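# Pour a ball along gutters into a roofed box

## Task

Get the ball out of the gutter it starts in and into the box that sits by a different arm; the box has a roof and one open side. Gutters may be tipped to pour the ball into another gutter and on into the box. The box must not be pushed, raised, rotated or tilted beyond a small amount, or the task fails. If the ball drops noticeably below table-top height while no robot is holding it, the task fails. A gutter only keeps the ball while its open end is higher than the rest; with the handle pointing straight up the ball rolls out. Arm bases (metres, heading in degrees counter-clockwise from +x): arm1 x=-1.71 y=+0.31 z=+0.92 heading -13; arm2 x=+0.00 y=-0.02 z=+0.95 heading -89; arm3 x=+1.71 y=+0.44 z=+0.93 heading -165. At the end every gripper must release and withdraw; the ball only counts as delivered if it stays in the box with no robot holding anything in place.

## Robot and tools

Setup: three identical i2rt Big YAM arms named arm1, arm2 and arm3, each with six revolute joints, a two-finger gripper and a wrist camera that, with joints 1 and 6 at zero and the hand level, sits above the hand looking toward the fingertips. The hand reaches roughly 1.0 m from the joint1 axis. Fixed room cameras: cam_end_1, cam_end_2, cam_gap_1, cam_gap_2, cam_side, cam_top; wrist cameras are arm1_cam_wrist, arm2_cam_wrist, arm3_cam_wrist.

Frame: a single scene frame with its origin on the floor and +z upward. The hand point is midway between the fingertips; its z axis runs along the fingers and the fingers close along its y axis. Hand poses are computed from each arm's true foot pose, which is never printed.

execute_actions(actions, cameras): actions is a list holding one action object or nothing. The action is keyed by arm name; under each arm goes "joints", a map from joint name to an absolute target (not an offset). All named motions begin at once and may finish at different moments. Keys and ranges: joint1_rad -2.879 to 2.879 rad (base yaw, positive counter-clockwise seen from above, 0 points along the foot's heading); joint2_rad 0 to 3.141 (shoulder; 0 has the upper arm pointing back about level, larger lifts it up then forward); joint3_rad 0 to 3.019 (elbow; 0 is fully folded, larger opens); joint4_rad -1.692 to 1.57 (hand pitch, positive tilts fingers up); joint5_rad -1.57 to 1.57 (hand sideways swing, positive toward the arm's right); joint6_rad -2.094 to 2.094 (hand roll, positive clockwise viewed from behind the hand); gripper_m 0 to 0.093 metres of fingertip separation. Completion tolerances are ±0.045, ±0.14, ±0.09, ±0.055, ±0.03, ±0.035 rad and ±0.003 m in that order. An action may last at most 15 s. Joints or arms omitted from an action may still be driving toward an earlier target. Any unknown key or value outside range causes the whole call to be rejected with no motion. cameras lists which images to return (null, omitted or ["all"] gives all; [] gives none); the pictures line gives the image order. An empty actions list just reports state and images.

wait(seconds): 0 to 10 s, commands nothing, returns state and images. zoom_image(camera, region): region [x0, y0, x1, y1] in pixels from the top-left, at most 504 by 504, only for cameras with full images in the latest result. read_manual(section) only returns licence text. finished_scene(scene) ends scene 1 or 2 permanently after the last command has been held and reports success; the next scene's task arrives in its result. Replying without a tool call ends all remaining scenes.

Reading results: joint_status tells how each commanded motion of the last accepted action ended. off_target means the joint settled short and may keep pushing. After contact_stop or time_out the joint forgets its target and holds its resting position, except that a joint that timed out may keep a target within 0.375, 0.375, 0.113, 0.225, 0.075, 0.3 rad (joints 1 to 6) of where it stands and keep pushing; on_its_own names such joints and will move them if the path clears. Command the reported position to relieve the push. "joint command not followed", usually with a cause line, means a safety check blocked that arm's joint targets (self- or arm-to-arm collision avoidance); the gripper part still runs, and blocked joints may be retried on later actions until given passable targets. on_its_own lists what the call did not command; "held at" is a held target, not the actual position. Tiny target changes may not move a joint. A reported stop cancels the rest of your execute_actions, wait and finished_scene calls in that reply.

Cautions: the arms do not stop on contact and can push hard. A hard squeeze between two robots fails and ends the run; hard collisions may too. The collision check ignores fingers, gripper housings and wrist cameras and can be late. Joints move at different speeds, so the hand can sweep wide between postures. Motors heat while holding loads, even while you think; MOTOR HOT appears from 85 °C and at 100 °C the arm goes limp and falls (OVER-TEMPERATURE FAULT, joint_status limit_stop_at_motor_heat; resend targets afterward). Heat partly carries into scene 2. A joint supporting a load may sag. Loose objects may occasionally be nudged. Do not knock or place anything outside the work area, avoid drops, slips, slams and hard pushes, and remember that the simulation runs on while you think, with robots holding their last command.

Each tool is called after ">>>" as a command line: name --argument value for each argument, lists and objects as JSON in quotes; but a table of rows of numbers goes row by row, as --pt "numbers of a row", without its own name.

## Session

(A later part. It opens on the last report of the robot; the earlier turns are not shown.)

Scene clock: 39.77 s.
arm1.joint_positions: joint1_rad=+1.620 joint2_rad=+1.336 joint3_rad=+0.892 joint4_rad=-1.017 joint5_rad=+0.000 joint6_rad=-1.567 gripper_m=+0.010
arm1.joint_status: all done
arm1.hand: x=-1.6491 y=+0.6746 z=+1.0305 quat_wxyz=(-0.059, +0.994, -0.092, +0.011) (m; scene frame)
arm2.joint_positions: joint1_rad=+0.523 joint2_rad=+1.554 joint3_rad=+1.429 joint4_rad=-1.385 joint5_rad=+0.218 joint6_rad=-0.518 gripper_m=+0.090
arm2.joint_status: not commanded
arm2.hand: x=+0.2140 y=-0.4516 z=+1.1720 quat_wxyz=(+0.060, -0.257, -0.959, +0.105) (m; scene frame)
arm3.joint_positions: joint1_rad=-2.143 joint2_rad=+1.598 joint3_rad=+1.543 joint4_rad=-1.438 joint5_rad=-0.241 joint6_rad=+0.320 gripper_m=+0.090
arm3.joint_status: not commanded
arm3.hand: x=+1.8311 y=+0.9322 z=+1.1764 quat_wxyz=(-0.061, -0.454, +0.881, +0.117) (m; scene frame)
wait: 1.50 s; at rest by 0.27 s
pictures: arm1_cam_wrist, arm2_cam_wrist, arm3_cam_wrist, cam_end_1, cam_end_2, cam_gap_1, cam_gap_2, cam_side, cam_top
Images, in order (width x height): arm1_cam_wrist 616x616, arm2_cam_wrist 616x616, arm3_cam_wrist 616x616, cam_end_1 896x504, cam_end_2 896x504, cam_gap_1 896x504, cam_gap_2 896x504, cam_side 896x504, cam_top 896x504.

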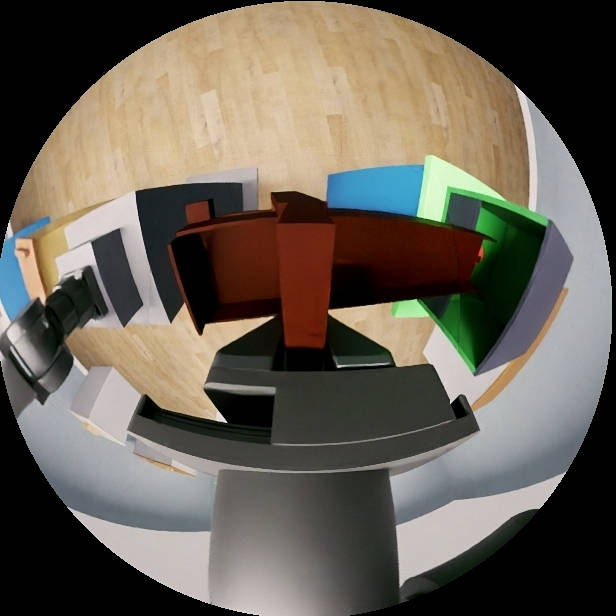

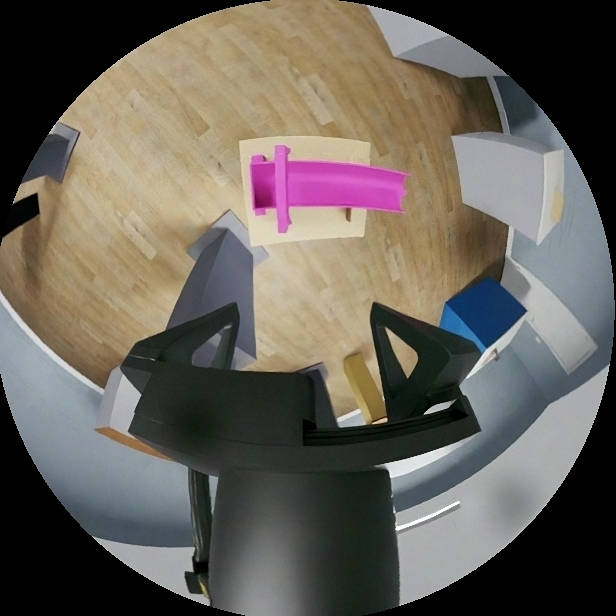

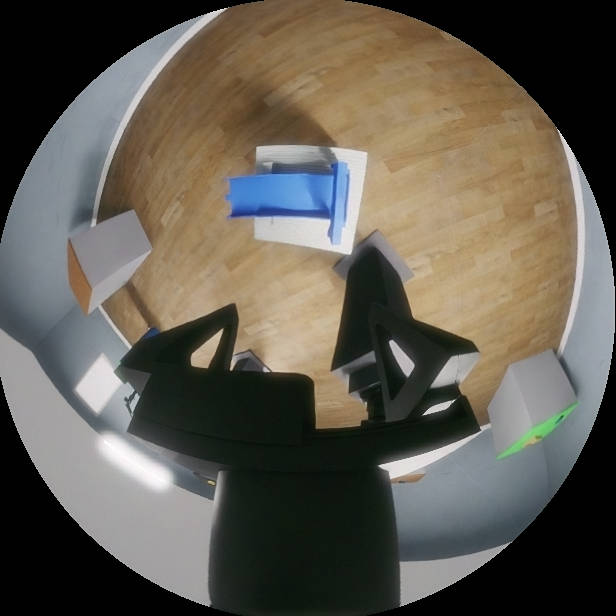

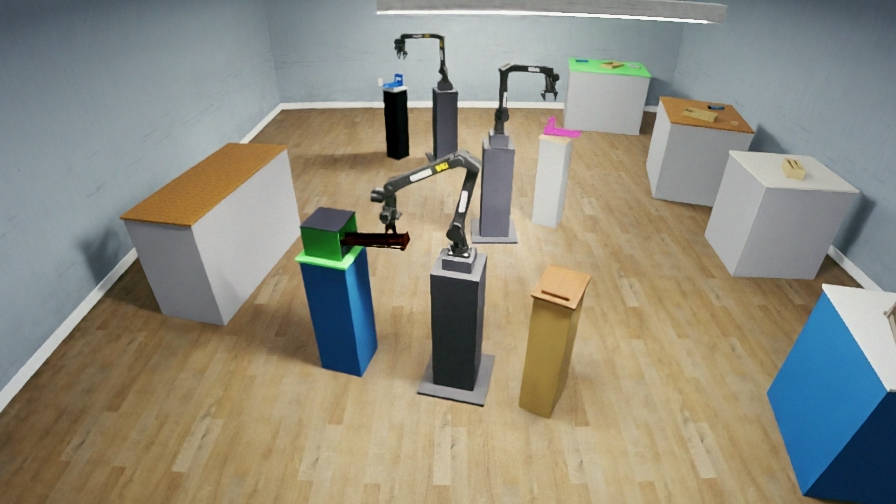

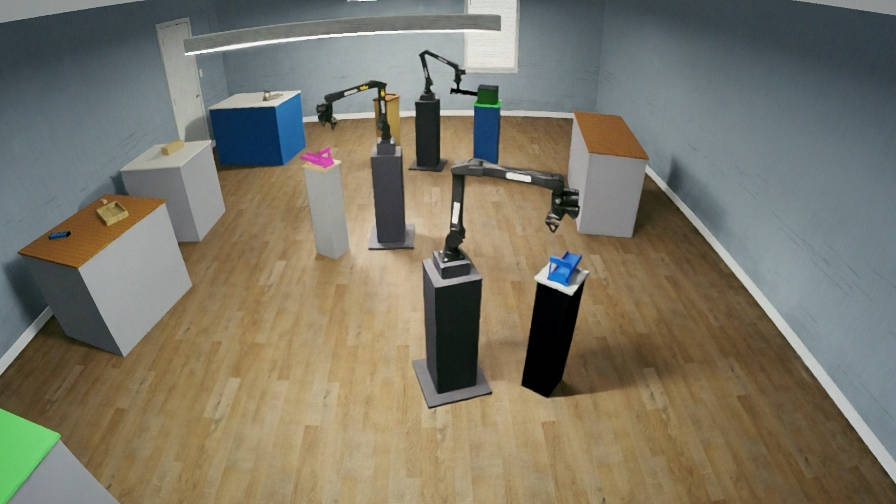

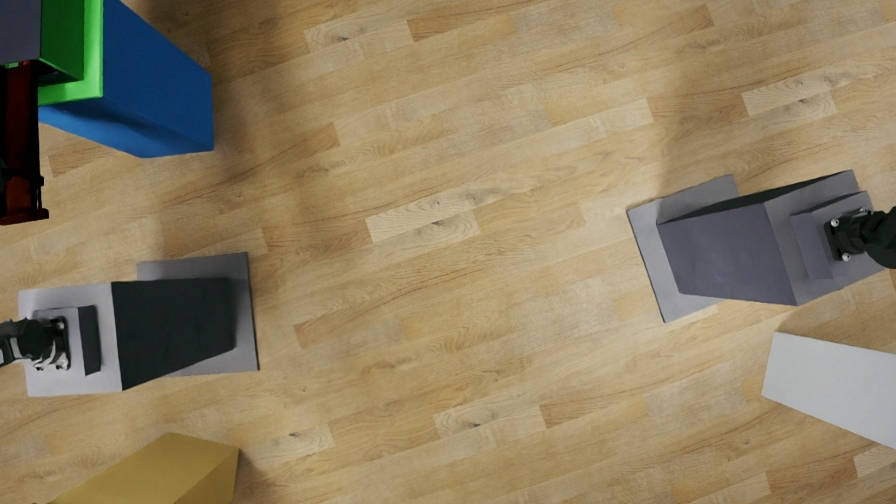

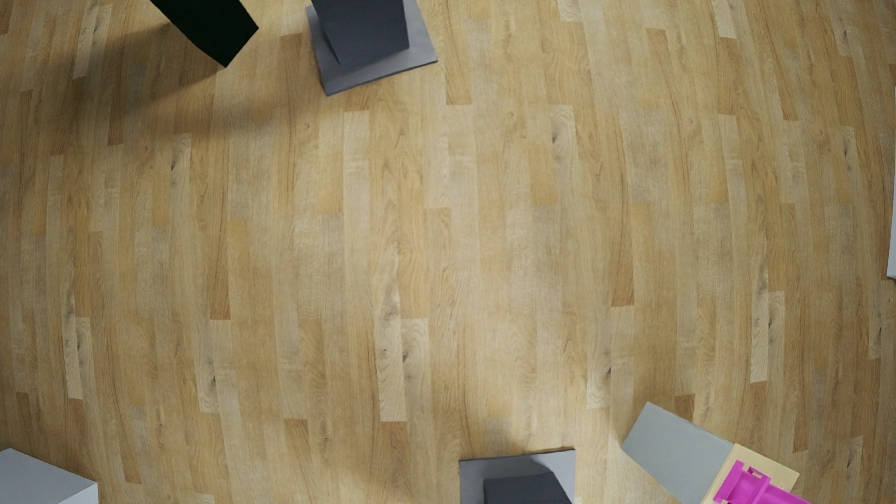

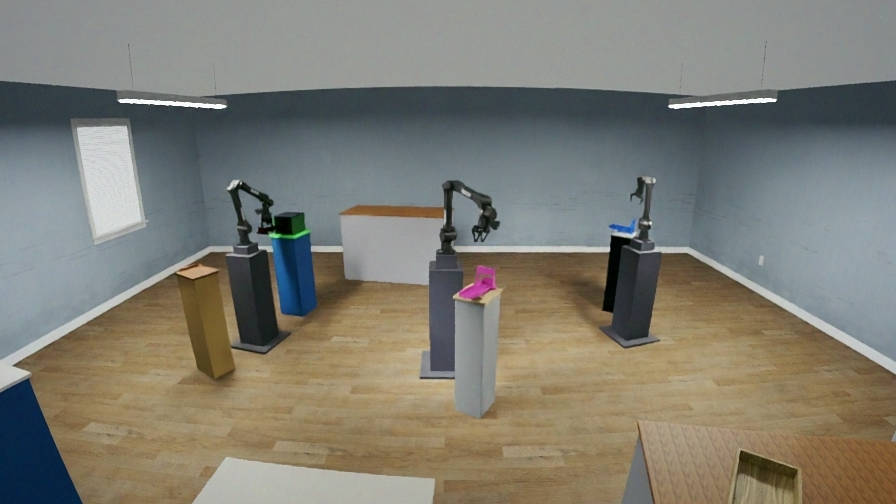

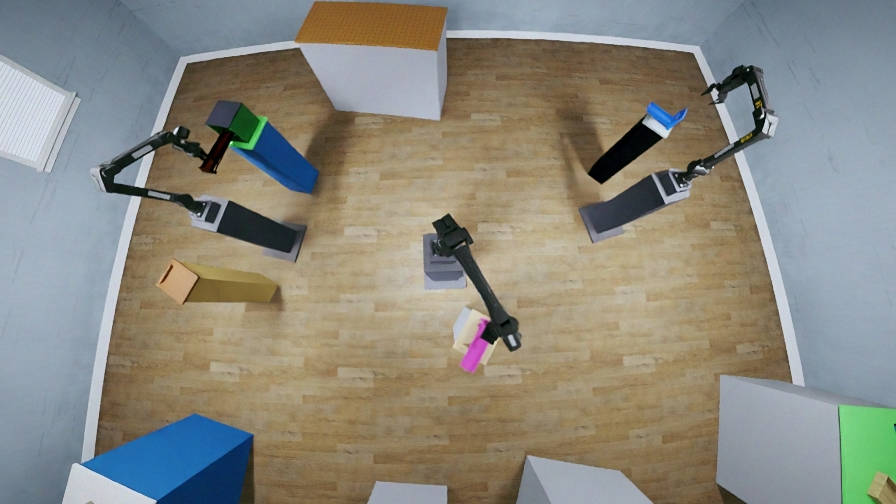

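Ball in. Retract, turn, place.

>>> execute_actions --actions '[{"arm1":{"joints":{"joint2_rad":0.85,"joint3_rad":0.58,"joint4_rad":-1.1}}}]' --cameras '["arm1_cam_wrist"]'

>>> execute_actions --actions '[{"arm1":{"joints":{"joint1_rad":0.3,"joint3_rad":0.8,"joint4_rad":-1.3}}}]' --cameras '[]'

>>> execute_actions --actions '[{"arm1":{"joints":{"joint1_rad":-1.518,"joint2_rad":1.6,"joint3_rad":1.5,"joint4_rad":-1.5,"joint5_rad":0.24,"joint6_rad":0.315}}}]' --cameras '[]'

>>> execute_actions --actions '[{"arm1":{"joints":{"joint2_rad":1.88,"joint3_rad":1.43,"joint4_rad":-1.14}}}]' --cameras '["arm1_cam_wrist","cam_end_1"]'

Scene clock: 41.10 s.
arm1.joint_positions: joint1_rad=+1.620 joint2_rad=+0.854 joint3_rad=+0.572 joint4_rad=-1.096 joint5_rad=+0.000 joint6_rad=-1.567 gripper_m=+0.010
arm1.joint_status: all done
arm1.hand: x=-1.6732 y=+0.5433 z=+1.0361 quat_wxyz=(-0.101, +0.991, -0.091, +0.015) (m; scene frame)
arm2.joint_positions: joint1_rad=+0.523 joint2_rad=+1.554 joint3_rad=+1.429 joint4_rad=-1.385 joint5_rad=+0.218 joint6_rad=-0.519 gripper_m=+0.090
arm2.joint_status: not commanded
arm2.hand: x=+0.2140 y=-0.4516 z=+1.1720 quat_wxyz=(+0.060, -0.257, -0.959, +0.105) (m; scene frame)
arm3.joint_positions: joint1_rad=-2.143 joint2_rad=+1.598 joint3_rad=+1.543 joint4_rad=-1.438 joint5_rad=-0.241 joint6_rad=+0.320 gripper_m=+0.090
arm3.joint_status: not commanded
arm3.hand: x=+1.8311 y=+0.9322 z=+1.1764 quat_wxyz=(-0.061, -0.454, +0.881, +0.117) (m; scene frame)
pictures: arm1_cam_wrist
Images, in order (width x height): arm1_cam_wrist 616x616.

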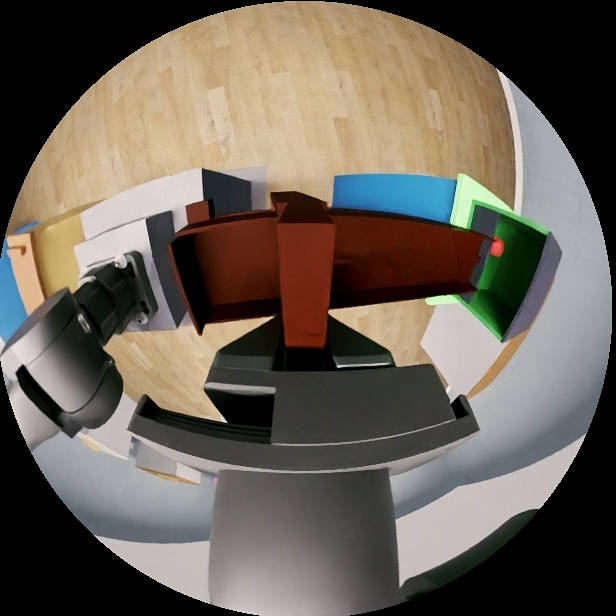

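Scene clock: 42.77 s.
arm1.joint_positions: joint1_rad=+0.310 joint2_rad=+0.854 joint3_rad=+0.763 joint4_rad=-1.288 joint5_rad=+0.002 joint6_rad=-1.567 gripper_m=+0.010
arm1.joint_status: all done
arm1.hand: x=-1.4669 y=+0.3277 z=+1.1084 quat_wxyz=(-0.077, +0.730, -0.676, +0.067) (m; scene frame)
arm2.joint_positions: joint1_rad=+0.523 joint2_rad=+1.554 joint3_rad=+1.429 joint4_rad=-1.385 joint5_rad=+0.218 joint6_rad=-0.518 gripper_m=+0.090
arm2.joint_status: not commanded
arm2.hand: x=+0.2140 y=-0.4516 z=+1.1720 quat_wxyz=(+0.060, -0.257, -0.959, +0.105) (m; scene frame)
arm3.joint_positions: joint1_rad=-2.143 joint2_rad=+1.598 joint3_rad=+1.543 joint4_rad=-1.438 joint5_rad=-0.241 joint6_rad=+0.320 gripper_m=+0.090
arm3.joint_status: not commanded
arm3.hand: x=+1.8311 y=+0.9322 z=+1.1764 quat_wxyz=(-0.061, -0.454, +0.881, +0.117) (m; scene frame)
pictures: none
No camera images: the call's "cameras" was empty. Leave "cameras" out to get every camera's image.

Scene clock: 45.07 s.
arm1.joint_positions: joint1_rad=-1.519 joint2_rad=+1.621 joint3_rad=+1.450 joint4_rad=-1.486 joint5_rad=+0.237 joint6_rad=+0.306 gripper_m=+0.010
arm1.joint_status: all done
arm1.hand: x=-1.8403 y=-0.1413 z=+1.1152 quat_wxyz=(+0.110, -0.847, -0.518, +0.053) (m; scene frame)
arm2.joint_positions: joint1_rad=+0.523 joint2_rad=+1.554 joint3_rad=+1.429 joint4_rad=-1.385 joint5_rad=+0.218 joint6_rad=-0.519 gripper_m=+0.090
arm2.joint_status: not commanded
arm2.hand: x=+0.2140 y=-0.4516 z=+1.1720 quat_wxyz=(+0.060, -0.257, -0.959, +0.105) (m; scene frame)
arm3.joint_positions: joint1_rad=-2.143 joint2_rad=+1.598 joint3_rad=+1.543 joint4_rad=-1.438 joint5_rad=-0.241 joint6_rad=+0.320 gripper_m=+0.090
arm3.joint_status: not commanded
arm3.hand: x=+1.8311 y=+0.9322 z=+1.1764 quat_wxyz=(-0.061, -0.454, +0.881, +0.117) (m; scene frame)
pictures: none
No camera images: the call's "cameras" was empty. Leave "cameras" out to get every camera's image.

Scene clock: 46.20 s.
arm1.joint_positions: joint1_rad=-1.517 joint2_rad=+1.895 joint3_rad=+1.420 joint4_rad=-1.152 joint5_rad=+0.237 joint6_rad=+0.311 gripper_m=+0.010
arm1.joint_status: all done
arm1.hand: x=-1.8494 y=-0.2080 z=+0.9667 quat_wxyz=(+0.099, -0.849, -0.516, +0.063) (m; scene frame)
arm2.joint_positions: joint1_rad=+0.523 joint2_rad=+1.554 joint3_rad=+1.429 joint4_rad=-1.385 joint5_rad=+0.218 joint6_rad=-0.518 gripper_m=+0.090
arm2.joint_status: not commanded
arm2.hand: x=+0.2140 y=-0.4516 z=+1.1720 quat_wxyz=(+0.060, -0.257, -0.959, +0.105) (m; scene frame)
arm3.joint_positions: joint1_rad=-2.143 joint2_rad=+1.598 joint3_rad=+1.543 joint4_rad=-1.438 joint5_rad=-0.241 joint6_rad=+0.320 gripper_m=+0.090
arm3.joint_status: not commanded
arm3.hand: x=+1.8311 y=+0.9322 z=+1.1764 quat_wxyz=(-0.061, -0.454, +0.881, +0.117) (m; scene frame)
pictures: arm1_cam_wrist, cam_end_1
Images, in order (width x height): arm1_cam_wrist 616x616, cam_end_1 896x504.

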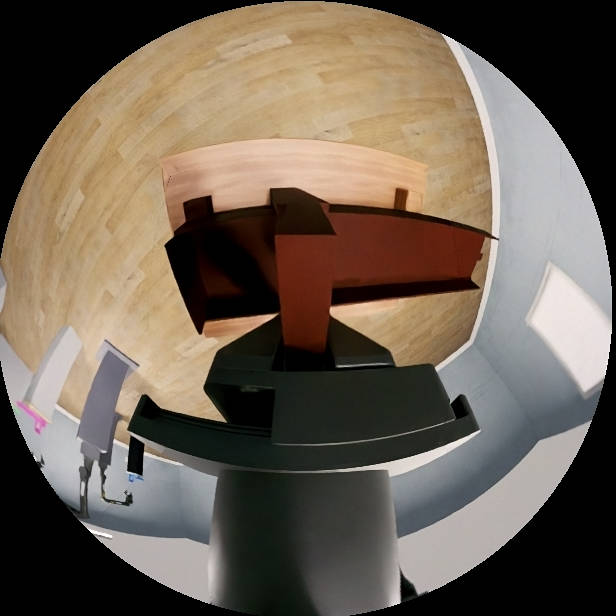

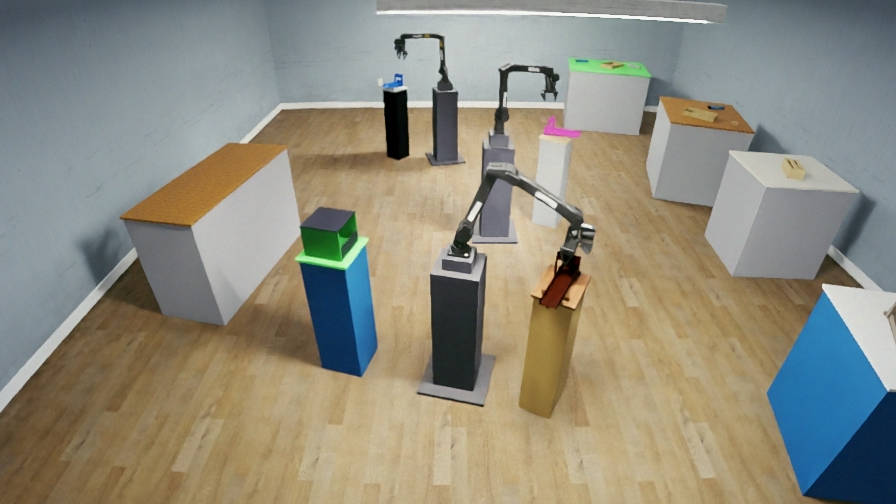

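>>> execute_actions --actions '[{"arm1":{"joints":{"gripper_m":0.09}}}]' --cameras '[]'

>>> execute_actions --actions '[{"arm1":{"joints":{"joint2_rad":1.6,"joint3_rad":1.55,"joint4_rad":-1.5}}}]' --cameras '["cam_end_1"]'

>>> finished_scene --scene 2

Scene clock: 47.03 s.
arm1.joint_positions: joint1_rad=-1.517 joint2_rad=+1.885 joint3_rad=+1.420 joint4_rad=-1.152 joint5_rad=+0.238 joint6_rad=+0.311 gripper_m=+0.090
arm1.joint_status: all done
arm1.hand: x=-1.8498 y=-0.2087 z=+0.9719 quat_wxyz=(+0.096, -0.849, -0.515, +0.066) (m; scene frame)
arm2.joint_positions: joint1_rad=+0.523 joint2_rad=+1.554 joint3_rad=+1.429 joint4_rad=-1.385 joint5_rad=+0.218 joint6_rad=-0.518 gripper_m=+0.090
arm2.joint_status: not commanded
arm2.hand: x=+0.2140 y=-0.4516 z=+1.1720 quat_wxyz=(+0.060, -0.257, -0.959, +0.105) (m; scene frame)
arm3.joint_positions: joint1_rad=-2.143 joint2_rad=+1.598 joint3_rad=+1.543 joint4_rad=-1.438 joint5_rad=-0.241 joint6_rad=+0.320 gripper_m=+0.090
arm3.joint_status: not commanded
arm3.hand: x=+1.8311 y=+0.9322 z=+1.1764 quat_wxyz=(-0.061, -0.454, +0.881, +0.117) (m; scene frame)
pictures: none
No camera images: the call's "cameras" was empty. Leave "cameras" out to get every camera's image.

Scene clock: 48.53 s.
arm1.joint_positions: joint1_rad=-1.517 joint2_rad=+1.590 joint3_rad=+1.535 joint4_rad=-1.485 joint5_rad=+0.239 joint6_rad=+0.311 gripper_m=+0.090
arm1.joint_status: all done
arm1.hand: x=-1.8442 y=-0.1630 z=+1.1608 quat_wxyz=(+0.067, -0.852, -0.511, +0.092) (m; scene frame)
arm2.joint_positions: joint1_rad=+0.523 joint2_rad=+1.554 joint3_rad=+1.429 joint4_rad=-1.385 joint5_rad=+0.218 joint6_rad=-0.518 gripper_m=+0.090
arm2.joint_status: not commanded
arm2.hand: x=+0.2140 y=-0.4516 z=+1.1720 quat_wxyz=(+0.060, -0.257, -0.959, +0.105) (m; scene frame)
arm3.joint_positions: joint1_rad=-2.143 joint2_rad=+1.598 joint3_rad=+1.543 joint4_rad=-1.438 joint5_rad=-0.241 joint6_rad=+0.320 gripper_m=+0.090
arm3.joint_status: not commanded
arm3.hand: x=+1.8311 y=+0.9322 z=+1.1764 quat_wxyz=(-0.061, -0.454, +0.881, +0.117) (m; scene frame)
pictures: cam_end_1
Images, in order (width x height): cam_end_1 896x504.

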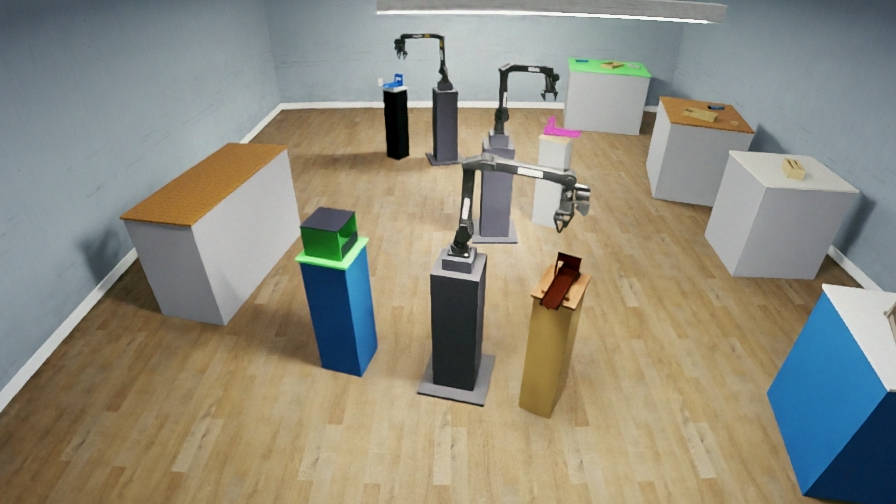

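The scene is finished: the task was done.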